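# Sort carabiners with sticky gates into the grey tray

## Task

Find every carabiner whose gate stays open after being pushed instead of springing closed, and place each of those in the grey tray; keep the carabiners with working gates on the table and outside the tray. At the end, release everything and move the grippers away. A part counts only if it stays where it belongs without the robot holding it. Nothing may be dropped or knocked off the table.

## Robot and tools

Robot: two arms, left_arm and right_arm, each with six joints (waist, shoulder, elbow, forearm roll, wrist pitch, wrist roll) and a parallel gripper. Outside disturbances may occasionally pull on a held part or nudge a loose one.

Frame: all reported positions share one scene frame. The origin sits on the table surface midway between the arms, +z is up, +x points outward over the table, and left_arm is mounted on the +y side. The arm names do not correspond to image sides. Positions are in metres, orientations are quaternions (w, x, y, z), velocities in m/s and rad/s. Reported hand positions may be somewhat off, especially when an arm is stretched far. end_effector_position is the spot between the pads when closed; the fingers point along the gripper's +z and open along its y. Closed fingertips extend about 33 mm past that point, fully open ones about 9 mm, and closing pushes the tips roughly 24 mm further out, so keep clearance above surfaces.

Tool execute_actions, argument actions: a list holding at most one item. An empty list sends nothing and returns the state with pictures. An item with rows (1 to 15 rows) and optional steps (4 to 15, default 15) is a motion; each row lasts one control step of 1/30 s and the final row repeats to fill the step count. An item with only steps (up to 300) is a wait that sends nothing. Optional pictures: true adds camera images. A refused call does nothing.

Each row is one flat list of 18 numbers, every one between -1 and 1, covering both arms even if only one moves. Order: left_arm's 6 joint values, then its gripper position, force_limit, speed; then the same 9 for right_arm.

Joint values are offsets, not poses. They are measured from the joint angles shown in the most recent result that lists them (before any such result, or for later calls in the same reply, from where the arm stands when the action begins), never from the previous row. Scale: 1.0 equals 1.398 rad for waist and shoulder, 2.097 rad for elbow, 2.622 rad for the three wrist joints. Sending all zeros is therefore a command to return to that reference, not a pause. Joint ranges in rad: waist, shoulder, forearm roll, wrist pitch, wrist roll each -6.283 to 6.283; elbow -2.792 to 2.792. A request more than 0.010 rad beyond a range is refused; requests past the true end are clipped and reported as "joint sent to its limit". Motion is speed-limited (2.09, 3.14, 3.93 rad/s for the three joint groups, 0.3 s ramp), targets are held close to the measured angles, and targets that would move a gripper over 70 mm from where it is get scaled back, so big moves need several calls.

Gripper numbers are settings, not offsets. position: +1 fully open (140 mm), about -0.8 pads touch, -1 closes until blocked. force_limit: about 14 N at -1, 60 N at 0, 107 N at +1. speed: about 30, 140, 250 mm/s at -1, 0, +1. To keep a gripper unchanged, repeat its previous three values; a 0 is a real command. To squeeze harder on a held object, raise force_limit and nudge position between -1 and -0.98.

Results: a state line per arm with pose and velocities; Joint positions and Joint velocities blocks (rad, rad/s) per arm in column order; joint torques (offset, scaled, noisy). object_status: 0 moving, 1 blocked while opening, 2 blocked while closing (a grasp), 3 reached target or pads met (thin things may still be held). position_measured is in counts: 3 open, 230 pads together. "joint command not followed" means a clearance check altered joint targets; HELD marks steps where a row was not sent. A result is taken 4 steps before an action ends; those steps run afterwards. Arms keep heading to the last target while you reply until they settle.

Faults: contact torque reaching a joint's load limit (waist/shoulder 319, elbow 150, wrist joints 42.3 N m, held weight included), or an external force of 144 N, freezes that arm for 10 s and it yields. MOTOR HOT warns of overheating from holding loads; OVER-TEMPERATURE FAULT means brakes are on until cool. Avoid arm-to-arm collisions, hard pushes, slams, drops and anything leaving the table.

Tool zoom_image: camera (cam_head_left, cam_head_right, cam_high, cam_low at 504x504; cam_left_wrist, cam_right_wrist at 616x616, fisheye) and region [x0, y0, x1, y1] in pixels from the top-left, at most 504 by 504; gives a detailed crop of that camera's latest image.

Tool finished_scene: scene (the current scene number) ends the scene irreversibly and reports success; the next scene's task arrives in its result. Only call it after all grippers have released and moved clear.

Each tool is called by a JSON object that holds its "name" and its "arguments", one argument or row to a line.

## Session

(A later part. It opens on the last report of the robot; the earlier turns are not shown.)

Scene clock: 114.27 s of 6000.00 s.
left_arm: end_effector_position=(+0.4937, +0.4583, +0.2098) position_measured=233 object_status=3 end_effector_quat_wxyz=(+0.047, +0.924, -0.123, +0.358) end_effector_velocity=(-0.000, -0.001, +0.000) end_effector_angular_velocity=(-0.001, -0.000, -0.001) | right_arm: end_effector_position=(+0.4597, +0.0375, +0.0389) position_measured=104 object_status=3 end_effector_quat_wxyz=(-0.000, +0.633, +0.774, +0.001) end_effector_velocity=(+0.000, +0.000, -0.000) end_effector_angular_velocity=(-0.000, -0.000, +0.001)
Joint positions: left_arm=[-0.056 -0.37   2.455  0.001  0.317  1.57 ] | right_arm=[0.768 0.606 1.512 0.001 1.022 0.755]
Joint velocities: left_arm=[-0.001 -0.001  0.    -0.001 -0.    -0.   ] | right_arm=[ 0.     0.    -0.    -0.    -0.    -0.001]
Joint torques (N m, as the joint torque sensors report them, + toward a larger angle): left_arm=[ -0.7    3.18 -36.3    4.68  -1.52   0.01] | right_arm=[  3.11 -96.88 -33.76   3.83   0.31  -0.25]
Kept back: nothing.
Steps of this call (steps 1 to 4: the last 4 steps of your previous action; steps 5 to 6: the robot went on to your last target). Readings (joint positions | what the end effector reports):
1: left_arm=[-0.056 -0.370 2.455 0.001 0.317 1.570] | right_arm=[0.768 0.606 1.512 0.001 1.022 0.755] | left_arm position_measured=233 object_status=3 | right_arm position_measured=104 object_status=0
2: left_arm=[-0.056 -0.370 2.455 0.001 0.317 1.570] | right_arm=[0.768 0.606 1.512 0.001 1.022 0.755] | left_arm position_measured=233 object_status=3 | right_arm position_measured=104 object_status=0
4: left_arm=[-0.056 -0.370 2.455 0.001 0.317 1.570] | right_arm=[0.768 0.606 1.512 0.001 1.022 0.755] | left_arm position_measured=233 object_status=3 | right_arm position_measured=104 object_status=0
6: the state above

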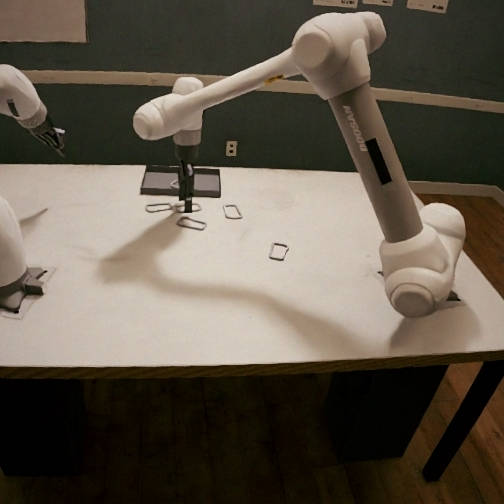

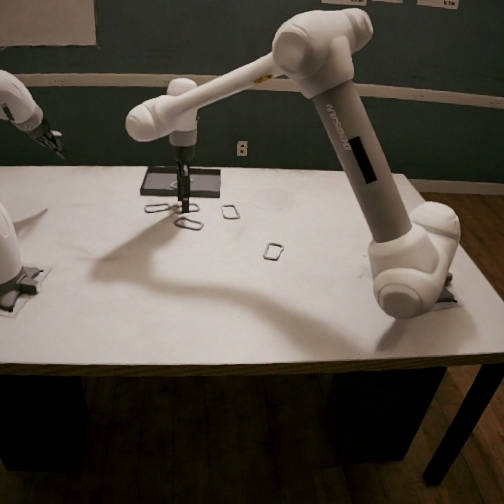

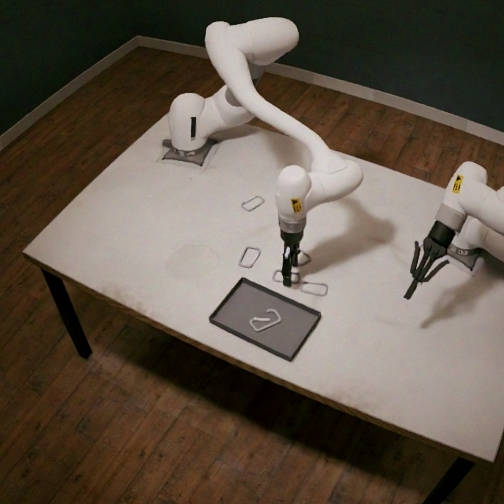

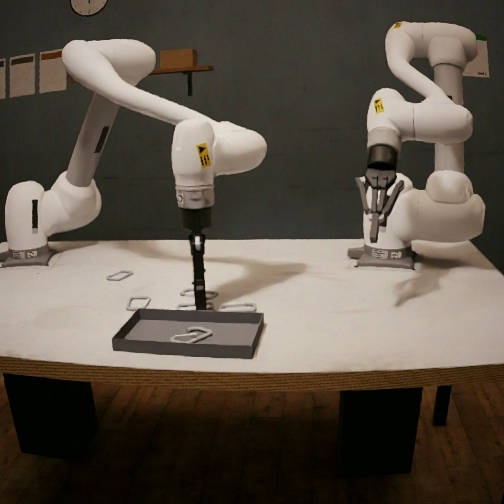

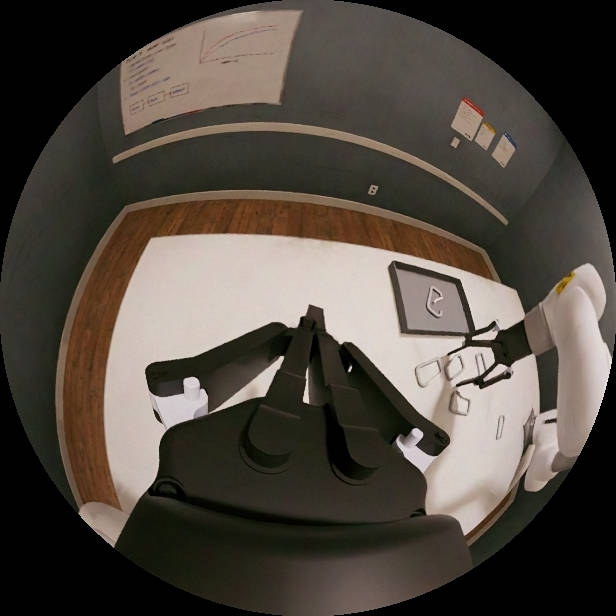

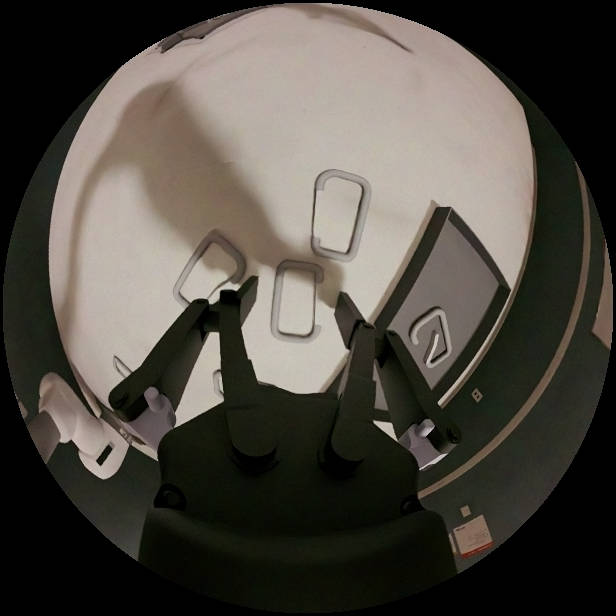

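{"name": "execute_actions", "arguments": {
  "actions": [
    {"rows":[[0,0,0,0,0,0,-1,0,0,0,-0.024,-0.012,0,0.024,0,0.2,0,0]],"steps":10}
  ]
}}

{"name": "execute_actions", "arguments": {
  "actions": [
    {"rows":[[0,0,0,0,0,0,-1,0,0,-0.077,-0.122,0.135,0,-0.044,-0.617,0.2,0,0]],"steps":15}
  ]
}}

{"name": "execute_actions", "arguments": {
  "actions": [
    {"steps":15}
  ],
  "pictures": true
}}

{"name": "zoom_image", "arguments": {
  "camera": "cam_right_wrist",
  "region": [160,140,460,440]
}}

Scene clock: 115.10 s of 6000.00 s.
left_arm: end_effector_position=(+0.4937, +0.4583, +0.2098) position_measured=233 object_status=3 end_effector_quat_wxyz=(+0.047, +0.924, -0.123, +0.358) end_effector_velocity=(-0.000, -0.000, +0.000) end_effector_angular_velocity=(+0.000, -0.001, -0.001) | right_arm: end_effector_position=(+0.4587, +0.0360, +0.0749) position_measured=104 object_status=3 end_effector_quat_wxyz=(-0.000, +0.633, +0.774, -0.001) end_effector_velocity=(-0.007, -0.010, +0.068) end_effector_angular_velocity=(-0.018, +0.013, +0.001)
Joint positions: left_arm=[-0.056 -0.37   2.455  0.001  0.317  1.57 ] | right_arm=[0.768 0.575 1.49  0.001 1.078 0.755]
Joint velocities: left_arm=[-0.001 -0.001  0.     0.     0.     0.   ] | right_arm=[-0.    -0.059 -0.04   0.     0.12  -0.001]
Joint torques (N m, as the joint torque sensors report them, + toward a larger angle): left_arm=[  0.21   2.34 -36.32   4.58  -1.52   0.03] | right_arm=[  1.41 -72.81 -27.78   3.11   0.28  -0.16]
Steps of this call (steps 1 to 15: the robot went on to your last target; steps 16 to 19: nothing new was sent; steps 20 to 25: the first 6 steps of this action). Readings (joint positions | what the end effector reports):
20: left_arm=[-0.056 -0.370 2.455 0.001 0.317 1.570] | right_arm=[0.768 0.606 1.512 0.001 1.022 0.755] | left_arm position_measured=233 object_status=3 | right_arm position_measured=104 object_status=3
21: left_arm=[-0.056 -0.370 2.455 0.001 0.317 1.570] | right_arm=[0.768 0.603 1.510 0.001 1.029 0.755] | left_arm position_measured=233 object_status=3 | right_arm position_measured=104 object_status=3
23: left_arm=[-0.056 -0.370 2.455 0.001 0.317 1.570] | right_arm=[0.768 0.585 1.496 0.001 1.062 0.755] | left_arm position_measured=233 object_status=3 | right_arm position_measured=104 object_status=3
25: the state above

Scene clock: 115.60 s of 6000.00 s.
left_arm: end_effector_position=(+0.4937, +0.4583, +0.2098) position_measured=233 object_status=3 end_effector_quat_wxyz=(+0.047, +0.924, -0.123, +0.358) end_effector_velocity=(-0.000, -0.001, +0.000) end_effector_angular_velocity=(+0.001, -0.001, -0.003) | right_arm: end_effector_position=(+0.4562, -0.0488, +0.0772) position_measured=104 object_status=3 end_effector_quat_wxyz=(-0.001, +0.410, +0.912, -0.001) end_effector_velocity=(-0.023, -0.279, -0.009) end_effector_angular_velocity=(+0.010, -0.002, +2.557)
Joint positions: left_arm=[-0.056 -0.37   2.455  0.001  0.317  1.57 ] | right_arm=[0.706 0.474 1.652 0.001 1.018 0.168]
Joint velocities: left_arm=[-0.001 -0.001  0.    -0.001 -0.     0.003] | right_arm=[-0.207 -0.324  0.536  0.    -0.218 -2.764]
Joint torques (N m, as the joint torque sensors report them, + toward a larger angle): left_arm=[ -0.51   2.73 -35.99   4.64  -1.53   0.07] | right_arm=[  5.73 -82.81 -36.17   4.06  -0.1   -0.17]
Steps of this call (steps 1 to 4: the last 4 steps of your previous action; steps 5 to 15: the first 11 steps of this action, its rows measured from where the robot was after step 4). Readings (joint positions | what the end effector reports):
4: left_arm=[-0.056 -0.370 2.455 0.001 0.317 1.570] | right_arm=[0.768 0.573 1.488 0.001 1.084 0.755] | left_arm position_measured=233 object_status=3 | right_arm position_measured=104 object_status=3
5: left_arm=[-0.056 -0.370 2.455 0.001 0.317 1.570] | right_arm=[0.768 0.572 1.488 0.001 1.085 0.755] | left_arm position_measured=233 object_status=3 | right_arm position_measured=104 object_status=3
6: left_arm=[-0.056 -0.370 2.455 0.001 0.317 1.570] | right_arm=[0.767 0.571 1.490 0.001 1.084 0.749] | left_arm position_measured=233 object_status=3 | right_arm position_measured=104 object_status=3
8: left_arm=[-0.056 -0.370 2.455 0.001 0.317 1.570] | right_arm=[0.761 0.559 1.510 0.001 1.076 0.693] | left_arm position_measured=233 object_status=3 | right_arm position_measured=104 object_status=3
12: left_arm=[-0.056 -0.370 2.455 0.001 0.317 1.570] | right_arm=[0.729 0.509 1.594 0.001 1.041 0.424] | left_arm position_measured=233 object_status=3 | right_arm position_measured=104 object_status=3
15: the state above

Scene clock: 116.10 s of 6000.00 s.
left_arm: end_effector_position=(+0.4937, +0.4583, +0.2098) position_measured=233 object_status=3 end_effector_quat_wxyz=(+0.047, +0.924, -0.123, +0.358) end_effector_velocity=(+0.000, -0.000, -0.000) end_effector_angular_velocity=(-0.001, +0.001, +0.001) | right_arm: end_effector_position=(+0.4480, -0.1105, +0.0740) position_measured=104 object_status=3 end_effector_quat_wxyz=(-0.000, -0.069, +0.998, +0.000) end_effector_velocity=(+0.000, -0.001, +0.000) end_effector_angular_velocity=(+0.000, -0.001, +0.022)
Joint positions: left_arm=[-0.056 -0.37   2.455  0.001  0.317  1.57 ] | right_arm=[ 0.66   0.402  1.771  0.001  0.969 -0.861]
Joint velocities: left_arm=[-0.     0.    -0.     0.    -0.    -0.002] | right_arm=[-0.001 -0.001  0.001 -0.001 -0.001 -0.022]
Joint torques (N m, as the joint torque sensors report them, + toward a larger angle): left_arm=[  0.11   3.22 -36.22   4.63  -1.56   0.07] | right_arm=[  2.38 -77.51 -33.33   3.84  -0.25  -0.47]
Kept back: nothing.
Steps of this call (steps 1 to 4: the last 4 steps of your previous action; steps 5 to 15: the robot went on to your last target). Readings (joint positions | what the end effector reports):
1: left_arm=[-0.056 -0.370 2.455 0.001 0.317 1.570] | right_arm=[0.699 0.463 1.670 0.001 1.010 0.070] | left_arm position_measured=233 object_status=3 | right_arm position_measured=104 object_status=3
2: left_arm=[-0.056 -0.370 2.455 0.001 0.317 1.570] | right_arm=[0.693 0.453 1.686 0.001 1.003 -0.035] | left_arm position_measured=233 object_status=3 | right_arm position_measured=104 object_status=3
4: left_arm=[-0.056 -0.370 2.455 0.001 0.317 1.570] | right_arm=[0.682 0.436 1.715 0.001 0.992 -0.253] | left_arm position_measured=233 object_status=3 | right_arm position_measured=104 object_status=3
8: left_arm=[-0.056 -0.370 2.455 0.001 0.317 1.570] | right_arm=[0.667 0.413 1.753 0.001 0.976 -0.636] | left_arm position_measured=233 object_status=3 | right_arm position_measured=104 object_status=3
15: the state above

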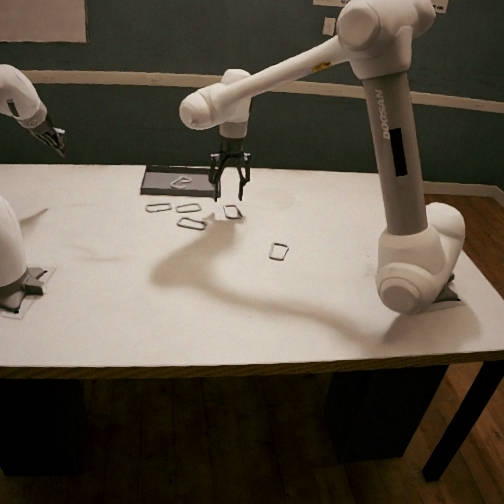

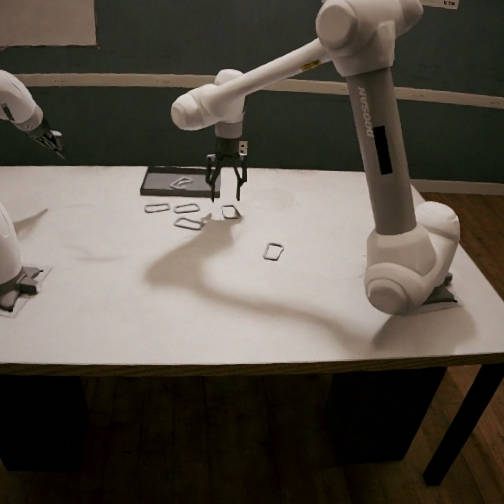

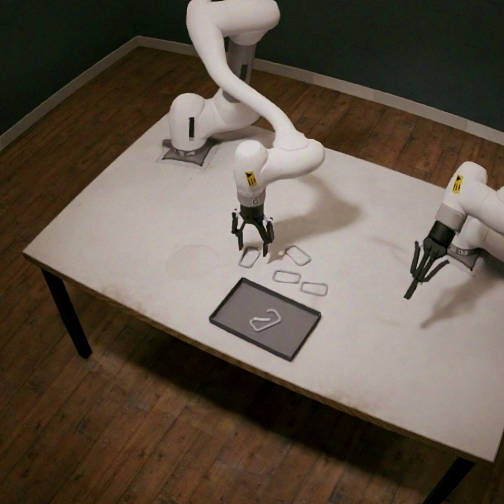

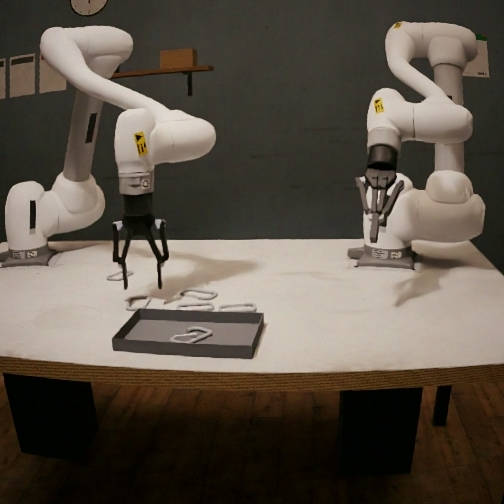

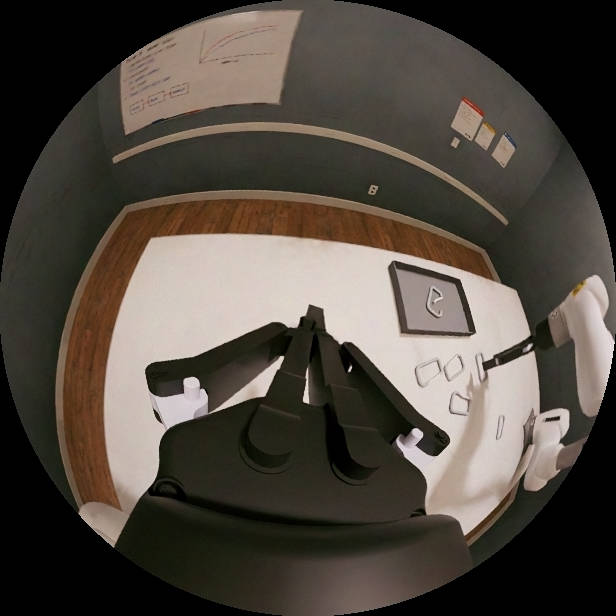

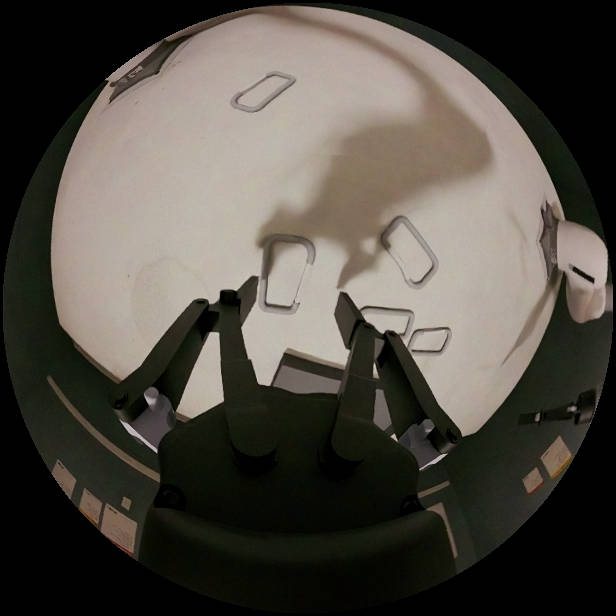

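Region (160, 140, 460, 440) of cam_right_wrist's 616x616 image, scaled by 1.680, with more detail than that image has.

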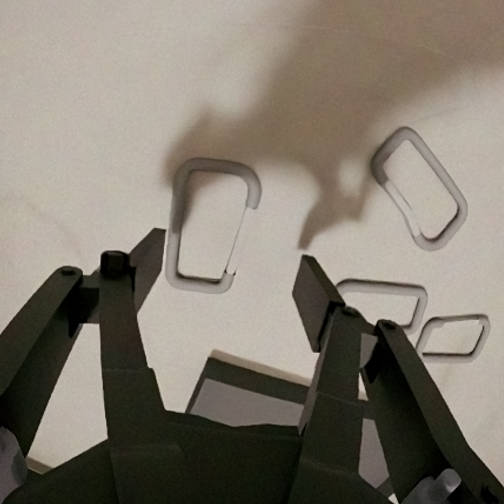

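{"name": "execute_actions", "arguments": {
  "actions": [
    {"rows":[[0,0,0,0,0,0,-1,0,0,-0.0143,-0.0114,0.0115,0,-0.003,0.022,0.2,0,0]],"steps":15}
  ],
  "pictures": true
}}

{"name": "zoom_image", "arguments": {
  "camera": "cam_right_wrist",
  "region": [200,180,420,400]
}}

Scene clock: 116.83 s of 6000.00 s.
left_arm: end_effector_position=(+0.4937, +0.4583, +0.2098) position_measured=233 object_status=3 end_effector_quat_wxyz=(+0.047, +0.924, -0.123, +0.358) end_effector_velocity=(+0.000, +0.001, +0.000) end_effector_angular_velocity=(+0.001, -0.000, +0.000) | right_arm: end_effector_position=(+0.4509, -0.1280, +0.0740) position_measured=104 object_status=3 end_effector_quat_wxyz=(-0.000, -0.031, +1.000, +0.000) end_effector_velocity=(+0.000, -0.002, +0.000) end_effector_angular_velocity=(+0.000, +0.000, -0.012)
Joint positions: left_arm=[-0.056 -0.37   2.455  0.001  0.317  1.57 ] | right_arm=[ 0.64   0.386  1.795  0.001  0.961 -0.804]
Joint velocities: left_arm=[ 0.001 -0.    -0.     0.001  0.     0.   ] | right_arm=[-0.003 -0.002  0.003  0.    -0.001  0.009]
Joint torques (N m, as the joint torque sensors report them, + toward a larger angle): left_arm=[ -0.37   2.85 -36.64   4.78  -1.55   0.08] | right_arm=[  2.34 -72.77 -32.84   3.86   0.14  -0.58]
Steps of this call (steps 1 to 11: the robot went on to your last target; steps 12 to 22: the first 11 steps of this action). Readings (joint positions | what the end effector reports):
12: left_arm=[-0.056 -0.370 2.455 0.001 0.317 1.570] | right_arm=[0.660 0.402 1.771 0.001 0.969 -0.862] | left_arm position_measured=233 object_status=3 | right_arm position_measured=104 object_status=3
13: left_arm=[-0.056 -0.370 2.455 0.001 0.317 1.570] | right_arm=[0.658 0.400 1.773 0.001 0.968 -0.857] | left_arm position_measured=233 object_status=3 | right_arm position_measured=104 object_status=3
15: left_arm=[-0.056 -0.370 2.455 0.001 0.317 1.570] | right_arm=[0.648 0.392 1.786 0.001 0.964 -0.825] | left_arm position_measured=233 object_status=3 | right_arm position_measured=104 object_status=3
19: left_arm=[-0.056 -0.370 2.455 0.001 0.317 1.570] | right_arm=[0.641 0.387 1.794 0.001 0.961 -0.805] | left_arm position_measured=233 object_status=3 | right_arm position_measured=104 object_status=3
22: the state above

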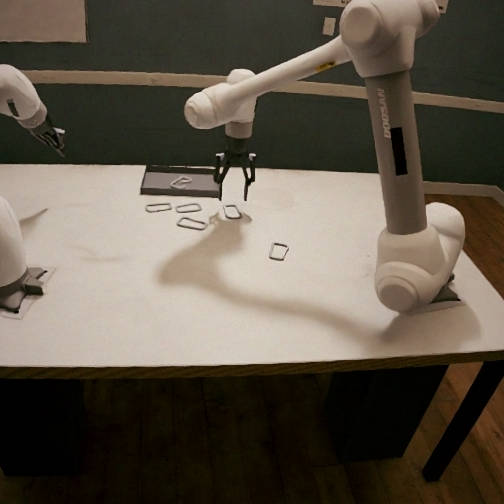

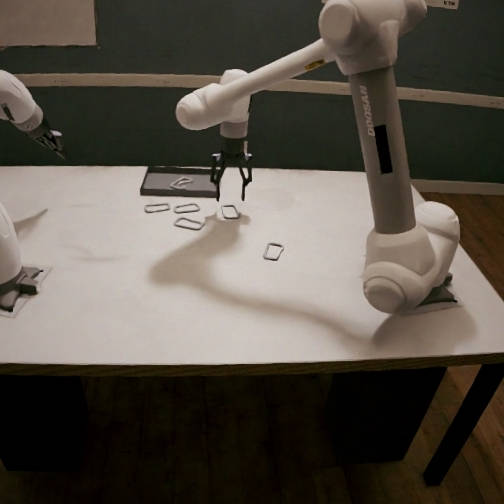

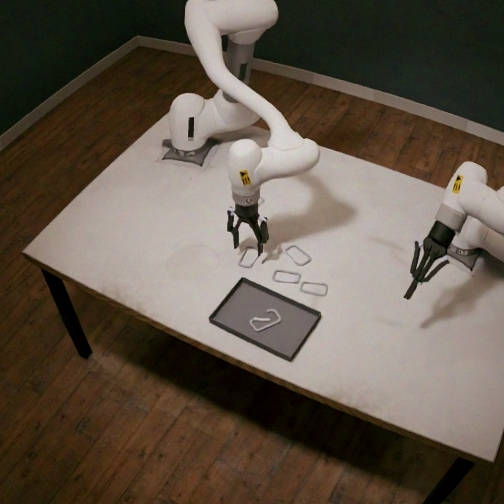

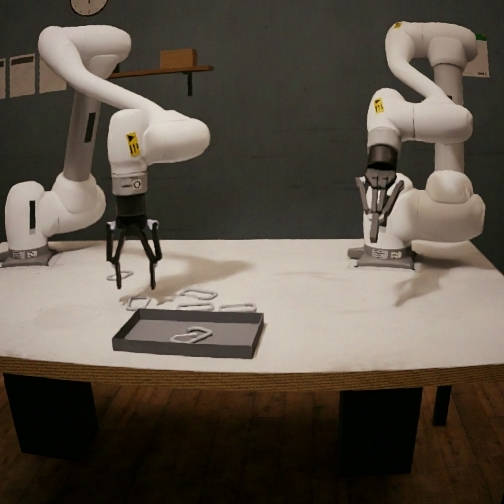

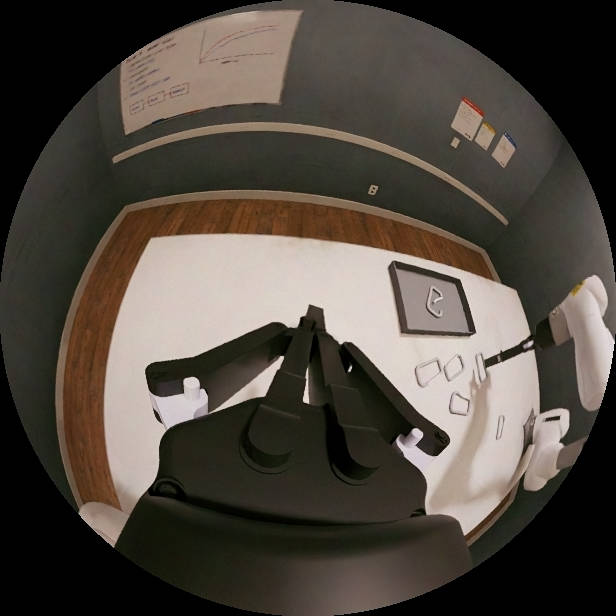

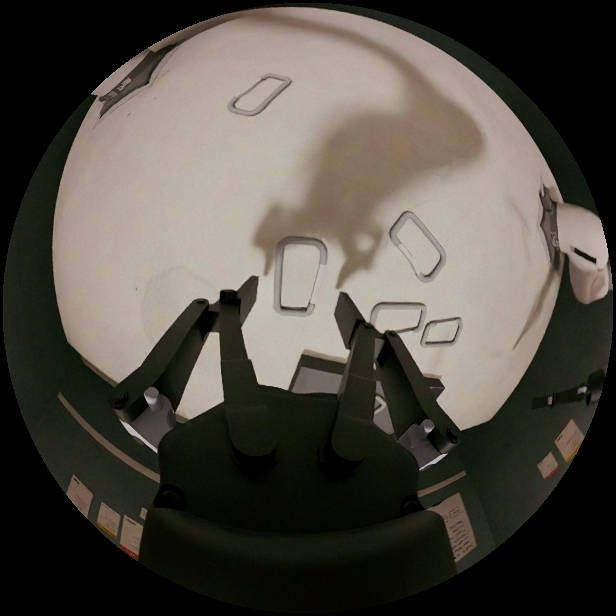

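Region (200, 180, 420, 400) of cam_right_wrist's 616x616 image, scaled by 2.291, with more detail than that image has.

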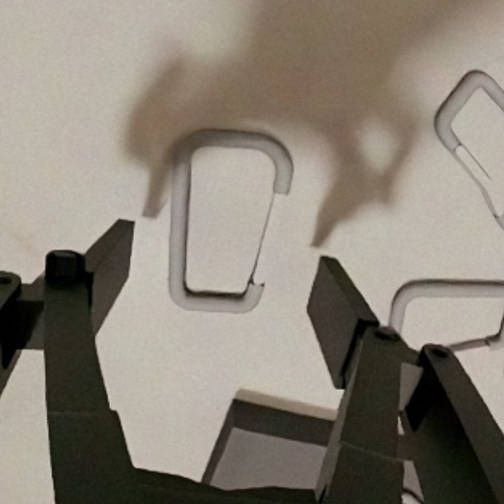

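{"name": "execute_actions", "arguments": {
  "actions": [
    {"rows":[[0,0,0,0,0,0,-1,0,0,-0.004,0.0289,0.0104,0,-0.0237,-0.002,0.2,0,0]],"steps":15}
  ],
  "pictures": true
}}

{"name": "zoom_image", "arguments": {
  "camera": "cam_right_wrist",
  "region": [200,180,420,400]
}}

Scene clock: 117.47 s of 6000.00 s.
left_arm: end_effector_position=(+0.4937, +0.4583, +0.2098) position_measured=233 object_status=3 end_effector_quat_wxyz=(+0.047, +0.924, -0.123, +0.358) end_effector_velocity=(+0.000, +0.000, -0.000) end_effector_angular_velocity=(+0.000, +0.000, +0.001) | right_arm: end_effector_position=(+0.4553, -0.1288, +0.0367) position_measured=104 object_status=3 end_effector_quat_wxyz=(-0.000, -0.030, +1.000, +0.000) end_effector_velocity=(+0.000, -0.000, -0.006) end_effector_angular_velocity=(-0.001, +0.001, +0.001)
Joint positions: left_arm=[-0.056 -0.37   2.455  0.001  0.317  1.57 ] | right_arm=[ 0.635  0.426  1.816  0.001  0.9   -0.809]
Joint velocities: left_arm=[ 0.001  0.001 -0.    -0.    -0.     0.   ] | right_arm=[-0.001  0.006  0.003 -0.    -0.008 -0.002]
Joint torques (N m, as the joint torque sensors report them, + toward a larger angle): left_arm=[ -0.11   2.61 -36.39   4.6   -1.56   0.06] | right_arm=[  4.85 -78.37 -31.95   3.56  -0.17  -0.04]
Steps of this call (steps 1 to 4: the last 4 steps of your previous action; steps 5 to 8: the robot went on to your last target; steps 9 to 19: the first 11 steps of this action). Readings (joint positions | what the end effector reports):
9: left_arm=[-0.056 -0.370 2.455 0.001 0.317 1.570] | right_arm=[0.640 0.386 1.795 0.001 0.961 -0.803] | left_arm position_measured=233 object_status=3 | right_arm position_measured=104 object_status=3
10: left_arm=[-0.056 -0.370 2.455 0.001 0.317 1.570] | right_arm=[0.640 0.389 1.796 0.001 0.955 -0.803] | left_arm position_measured=233 object_status=3 | right_arm position_measured=104 object_status=3
12: left_arm=[-0.056 -0.370 2.455 0.001 0.317 1.570] | right_arm=[0.637 0.410 1.808 0.001 0.925 -0.806] | left_arm position_measured=233 object_status=3 | right_arm position_measured=104 object_status=3
16: left_arm=[-0.056 -0.370 2.455 0.001 0.317 1.570] | right_arm=[0.635 0.425 1.815 0.001 0.902 -0.808] | left_arm position_measured=233 object_status=3 | right_arm position_measured=104 object_status=3
19: the state above

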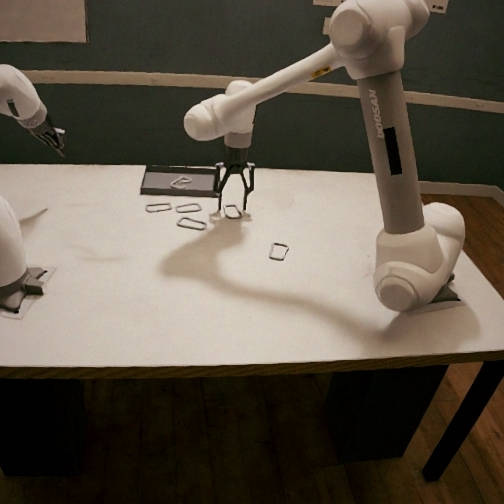

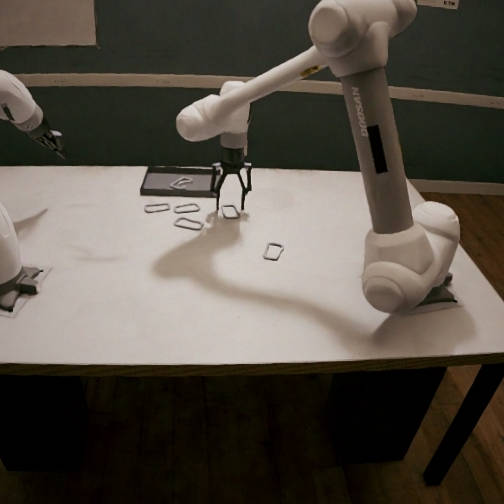

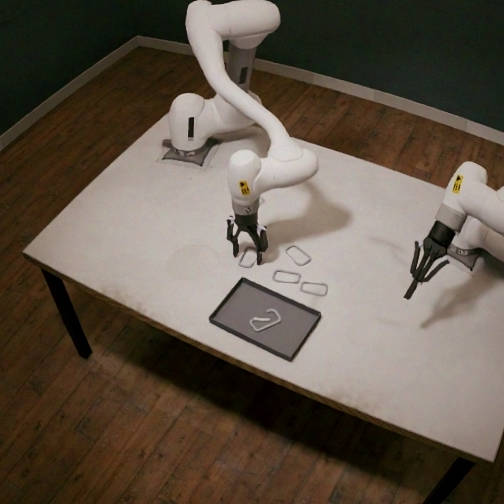

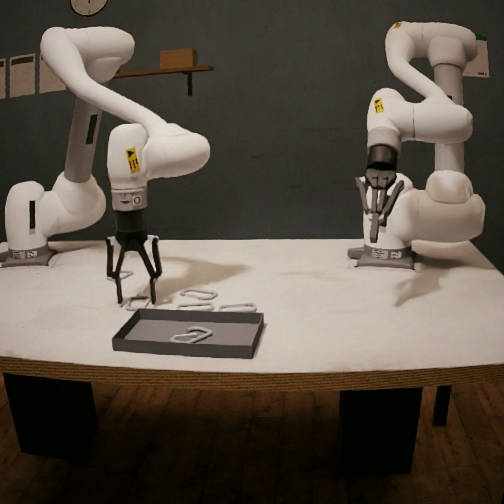

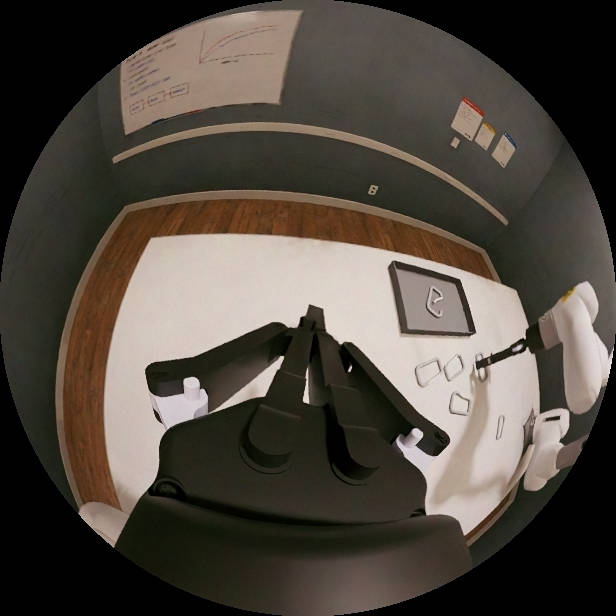

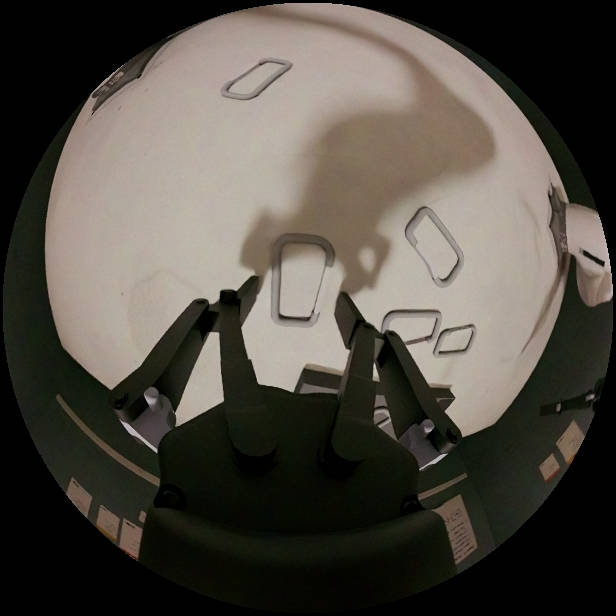

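Region (200, 180, 420, 400) of cam_right_wrist's 616x616 image, scaled by 2.291, with more detail than that image has.

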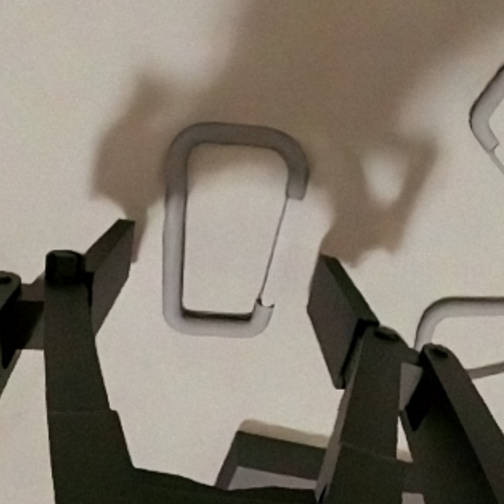

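{"name": "execute_actions", "arguments": {
  "actions": [
    {"rows":[[0,0,0,0,0,0,-1,0,0,0,0,0,0,0,0,-0.1,-0.3,-0.3]],"steps":15}
  ]
}}

{"name": "execute_actions", "arguments": {
  "actions": [
    {"rows":[[0,0,0,0,0,0,-1,0,0,0,-0.0006,-0.0003,0,0.0006,0,-0.27,-0.3,-0.7],[0,0,0,0,0,0,-1,0,0,0,-0.0012,-0.0006,0,0.0012,0,-0.27,-0.3,-0.7],[0,0,0,0,0,0,-1,0,0,0,-0.0018,-0.001,0,0.0018,0,-0.27,-0.3,-0.7]],"steps":15}
  ]
}}

{"name": "execute_actions", "arguments": {
  "actions": [
    {"rows":[[0,0,0,0,0,0,-1,0,0,0,0,0,0,0,0,-0.45,-0.3,-0.7]],"steps":15}
  ]
}}

{"name": "execute_actions", "arguments": {
  "actions": [
    {"steps":12}
  ],
  "pictures": true
}}

{"name": "zoom_image", "arguments": {
  "camera": "cam_right_wrist",
  "region": [200,180,420,400]
}}

Scene clock: 118.03 s of 6000.00 s.
left_arm: end_effector_position=(+0.4937, +0.4583, +0.2098) position_measured=233 object_status=3 end_effector_quat_wxyz=(+0.047, +0.924, -0.123, +0.358) end_effector_velocity=(+0.000, -0.000, -0.000) end_effector_angular_velocity=(-0.000, +0.000, +0.000) | right_arm: end_effector_position=(+0.4554, -0.1288, +0.0366) position_measured=141 object_status=0 end_effector_quat_wxyz=(-0.000, -0.030, +1.000, +0.000) end_effector_velocity=(-0.001, -0.000, -0.000) end_effector_angular_velocity=(-0.001, +0.001, -0.000)
Joint positions: left_arm=[-0.056 -0.37   2.455  0.001  0.317  1.57 ] | right_arm=[ 0.635  0.426  1.816  0.001  0.9   -0.809]
Joint velocities: left_arm=[ 0.  0.  0. -0. -0.  0.] | right_arm=[ 0.    -0.     0.     0.     0.001  0.   ]
Joint torques (N m, as the joint torque sensors report them, + toward a larger angle): left_arm=[ -0.36   3.16 -36.32   4.72  -1.54   0.07] | right_arm=[  2.7  -77.08 -31.25   3.49  -0.22  -0.45]
Steps of this call (steps 1 to 4: the last 4 steps of your previous action; steps 5 to 6: the robot went on to your last target; steps 7 to 17: the first 11 steps of this action). Readings (joint positions | what the end effector reports):
7: left_arm=[-0.056 -0.370 2.455 0.001 0.317 1.570] | right_arm=[0.635 0.427 1.816 0.001 0.899 -0.809] | left_arm position_measured=233 object_status=3 | right_arm position_measured=104 object_status=0
8: left_arm=[-0.056 -0.370 2.455 0.001 0.317 1.570] | right_arm=[0.635 0.427 1.816 0.001 0.899 -0.809] | left_arm position_measured=233 object_status=3 | right_arm position_measured=106 object_status=0
10: left_arm=[-0.056 -0.370 2.455 0.001 0.317 1.570] | right_arm=[0.635 0.427 1.816 0.001 0.899 -0.809] | left_arm position_measured=233 object_status=3 | right_arm position_measured=117 object_status=0
14: left_arm=[-0.056 -0.370 2.455 0.001 0.317 1.570] | right_arm=[0.635 0.427 1.816 0.001 0.900 -0.809] | left_arm position_measured=233 object_status=3 | right_arm position_measured=139 object_status=0
17: the state above

Scene clock: 118.53 s of 6000.00 s.
left_arm: end_effector_position=(+0.4937, +0.4583, +0.2098) position_measured=233 object_status=3 end_effector_quat_wxyz=(+0.047, +0.924, -0.123, +0.358) end_effector_velocity=(-0.000, -0.000, +0.001) end_effector_angular_velocity=(-0.000, -0.002, -0.000) | right_arm: end_effector_position=(+0.4555, -0.1287, +0.0393) position_measured=154 object_status=2 end_effector_quat_wxyz=(-0.000, -0.030, +1.000, +0.000) end_effector_velocity=(+0.000, +0.000, +0.001) end_effector_angular_velocity=(+0.000, -0.000, +0.001)
Joint positions: left_arm=[-0.056 -0.37   2.455  0.001  0.317  1.57 ] | right_arm=[ 0.635  0.424  1.814  0.001  0.904 -0.809]
Joint velocities: left_arm=[-0.    -0.002  0.     0.002 -0.    -0.002] | right_arm=[-0.    -0.001 -0.001  0.     0.001 -0.001]
Joint torques (N m, as the joint torque sensors report them, + toward a larger angle): left_arm=[ -0.97   2.51 -36.37   4.68  -1.55  -0.05] | right_arm=[  5.51 -75.54 -32.18   3.49  -0.18  -0.33]
Steps of this call (steps 1 to 4: the last 4 steps of your previous action; steps 5 to 15: the first 11 steps of this action, its rows measured from where the robot was after step 4). Readings (joint positions | what the end effector reports):
4: left_arm=[-0.056 -0.370 2.455 0.001 0.317 1.570] | right_arm=[0.635 0.426 1.816 0.001 0.900 -0.809] | left_arm position_measured=233 object_status=3 | right_arm position_measured=141 object_status=3
5: left_arm=[-0.056 -0.370 2.455 0.001 0.317 1.570] | right_arm=[0.635 0.426 1.816 0.001 0.900 -0.809] | left_arm position_measured=233 object_status=3 | right_arm position_measured=141 object_status=0
6: left_arm=[-0.056 -0.370 2.455 0.001 0.317 1.570] | right_arm=[0.635 0.426 1.816 0.001 0.900 -0.809] | left_arm position_measured=233 object_status=3 | right_arm position_measured=143 object_status=0
8: left_arm=[-0.056 -0.370 2.455 0.001 0.317 1.570] | right_arm=[0.635 0.425 1.815 0.001 0.902 -0.809] | left_arm position_measured=233 object_status=3 | right_arm position_measured=149 object_status=0
12: left_arm=[-0.056 -0.370 2.455 0.001 0.317 1.570] | right_arm=[0.635 0.424 1.814 0.001 0.904 -0.809] | left_arm position_measured=233 object_status=3 | right_arm position_measured=154 object_status=0
15: the state above

Scene clock: 119.03 s of 6000.00 s.
left_arm: end_effector_position=(+0.4937, +0.4583, +0.2098) position_measured=233 object_status=3 end_effector_quat_wxyz=(+0.047, +0.924, -0.123, +0.358) end_effector_velocity=(-0.000, +0.000, +0.002) end_effector_angular_velocity=(+0.001, -0.004, -0.001) | right_arm: end_effector_position=(+0.4555, -0.1287, +0.0393) position_measured=154 object_status=2 end_effector_quat_wxyz=(-0.000, -0.030, +1.000, +0.000) end_effector_velocity=(+0.000, +0.000, -0.000) end_effector_angular_velocity=(-0.000, +0.000, -0.001)
Joint positions: left_arm=[-0.056 -0.37   2.455  0.001  0.317  1.57 ] | right_arm=[ 0.635  0.424  1.814  0.001  0.904 -0.809]
Joint velocities: left_arm=[ 0.    -0.003  0.     0.     0.     0.002] | right_arm=[-0.     0.001 -0.     0.     0.     0.001]
Joint torques (N m, as the joint torque sensors report them, + toward a larger angle): left_arm=[  0.06   2.33 -36.43   4.61  -1.57   0.04] | right_arm=[  3.81 -77.19 -30.9    3.55  -0.14  -0.21]
Steps of this call (steps 1 to 4: the last 4 steps of your previous action; steps 5 to 15: the first 11 steps of this action, its rows measured from where the robot was after step 4). Readings (joint positions | what the end effector reports):
4: left_arm=[-0.056 -0.370 2.455 0.001 0.317 1.570] | right_arm=[0.635 0.424 1.814 0.001 0.904 -0.809] | left_arm position_measured=233 object_status=3 | right_arm position_measured=154 object_status=2
5: left_arm=[-0.056 -0.370 2.455 0.001 0.317 1.570] | right_arm=[0.635 0.424 1.814 0.001 0.904 -0.809] | left_arm position_measured=233 object_status=3 | right_arm position_measured=154 object_status=0
6: left_arm=[-0.056 -0.370 2.455 0.001 0.317 1.570] | right_arm=[0.635 0.424 1.814 0.001 0.904 -0.809] | left_arm position_measured=233 object_status=3 | right_arm position_measured=154 object_status=0
8: left_arm=[-0.056 -0.370 2.455 0.001 0.317 1.570] | right_arm=[0.635 0.424 1.814 0.001 0.904 -0.809] | left_arm position_measured=233 object_status=3 | right_arm position_measured=154 object_status=0
12: left_arm=[-0.056 -0.370 2.455 0.001 0.317 1.570] | right_arm=[0.635 0.424 1.814 0.001 0.904 -0.809] | left_arm position_measured=233 object_status=3 | right_arm position_measured=154 object_status=2
15: the state above

Scene clock: 119.43 s of 6000.00 s.
left_arm: end_effector_position=(+0.4937, +0.4583, +0.2098) position_measured=233 object_status=3 end_effector_quat_wxyz=(+0.047, +0.924, -0.123, +0.358) end_effector_velocity=(-0.000, -0.001, -0.001) end_effector_angular_velocity=(+0.000, +0.001, -0.003) | right_arm: end_effector_position=(+0.4555, -0.1287, +0.0393) position_measured=154 object_status=2 end_effector_quat_wxyz=(-0.000, -0.030, +1.000, +0.000) end_effector_velocity=(+0.000, +0.000, -0.001) end_effector_angular_velocity=(-0.001, +0.001, -0.000)
Joint positions: left_arm=[-0.056 -0.37   2.455  0.001  0.317  1.57 ] | right_arm=[ 0.635  0.424  1.814  0.001  0.904 -0.809]
Joint velocities: left_arm=[-0.002  0.001 -0.     0.    -0.     0.   ] | right_arm=[-0.     0.002 -0.001 -0.    -0.     0.   ]
Joint torques (N m, as the joint torque sensors report them, + toward a larger angle): left_arm=[ -0.41   2.55 -36.14   4.6   -1.5    0.04] | right_arm=[  1.9  -75.16 -30.94   3.66  -0.25  -0.24]
Kept back: nothing.
Steps of this call (steps 1 to 4: the last 4 steps of your previous action; steps 5 to 12: the robot went on to your last target). Readings (joint positions | what the end effector reports):
1: left_arm=[-0.056 -0.370 2.455 0.001 0.317 1.570] | right_arm=[0.635 0.424 1.814 0.001 0.904 -0.809] | left_arm position_measured=233 object_status=3 | right_arm position_measured=154 object_status=2
2: left_arm=[-0.056 -0.370 2.455 0.001 0.317 1.570] | right_arm=[0.635 0.424 1.814 0.001 0.904 -0.809] | left_arm position_measured=233 object_status=3 | right_arm position_measured=154 object_status=2
4: left_arm=[-0.056 -0.370 2.455 0.001 0.317 1.570] | right_arm=[0.635 0.424 1.814 0.001 0.904 -0.809] | left_arm position_measured=233 object_status=3 | right_arm position_measured=154 object_status=2
8: left_arm=[-0.056 -0.370 2.455 0.001 0.317 1.570] | right_arm=[0.635 0.424 1.814 0.001 0.904 -0.809] | left_arm position_measured=233 object_status=3 | right_arm position_measured=154 object_status=2
12: the state above

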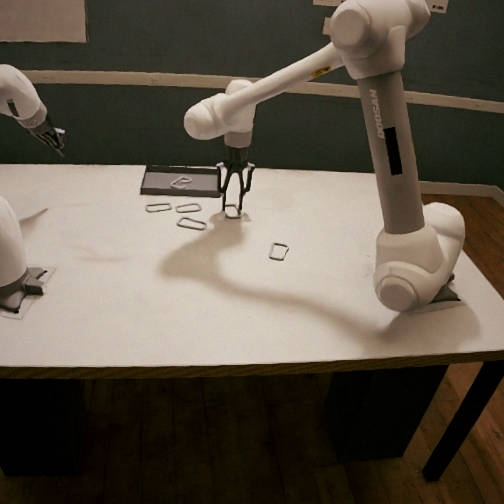

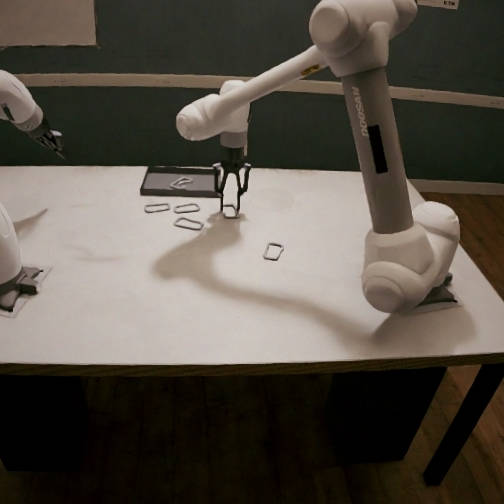

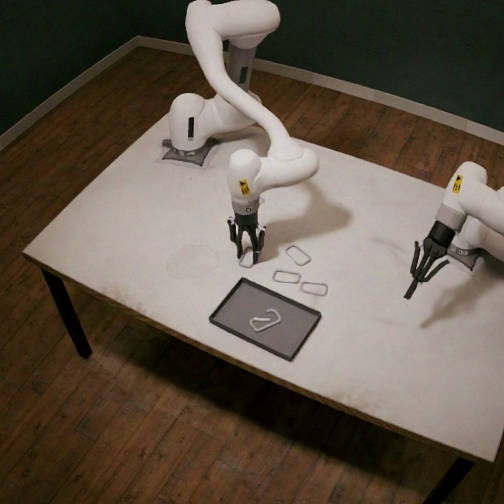

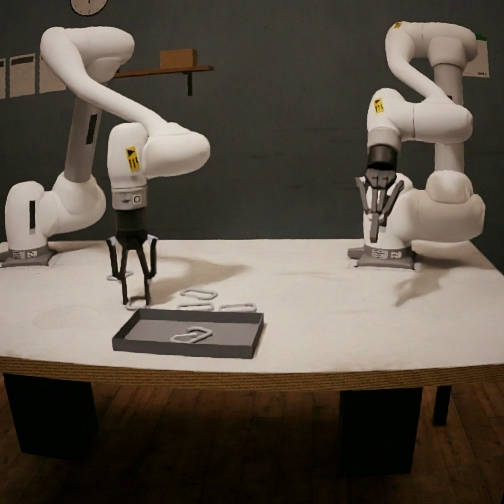

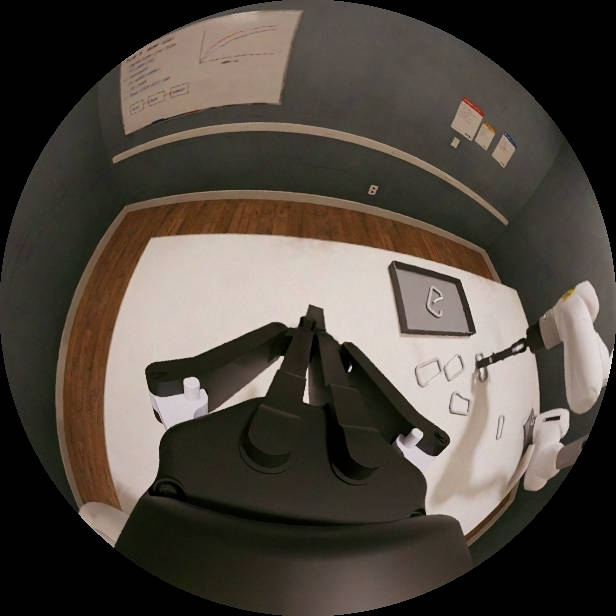

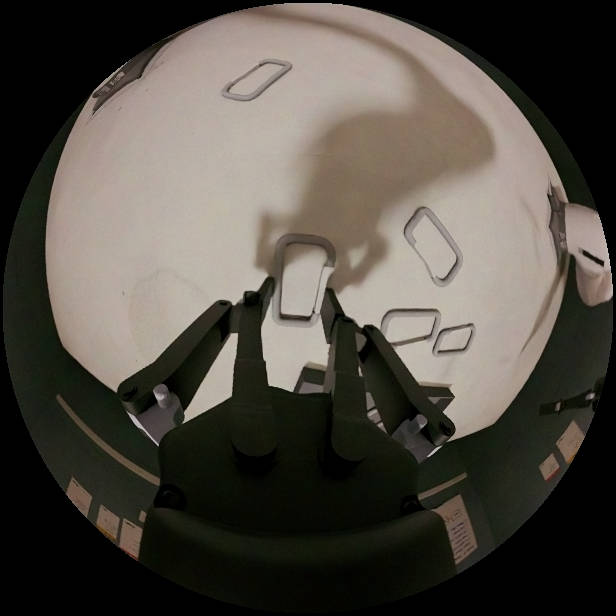

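Region (200, 180, 420, 400) of cam_right_wrist's 616x616 image, scaled by 2.291, with more detail than that image has.

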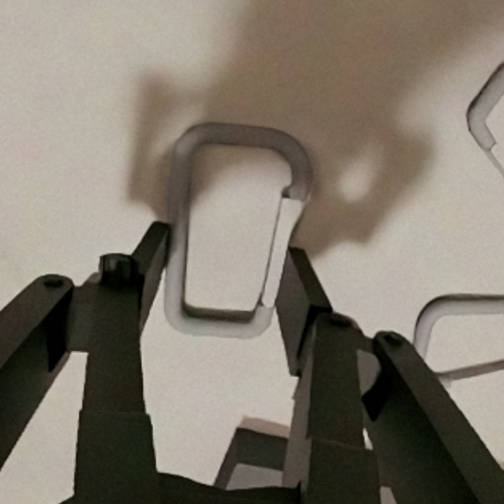

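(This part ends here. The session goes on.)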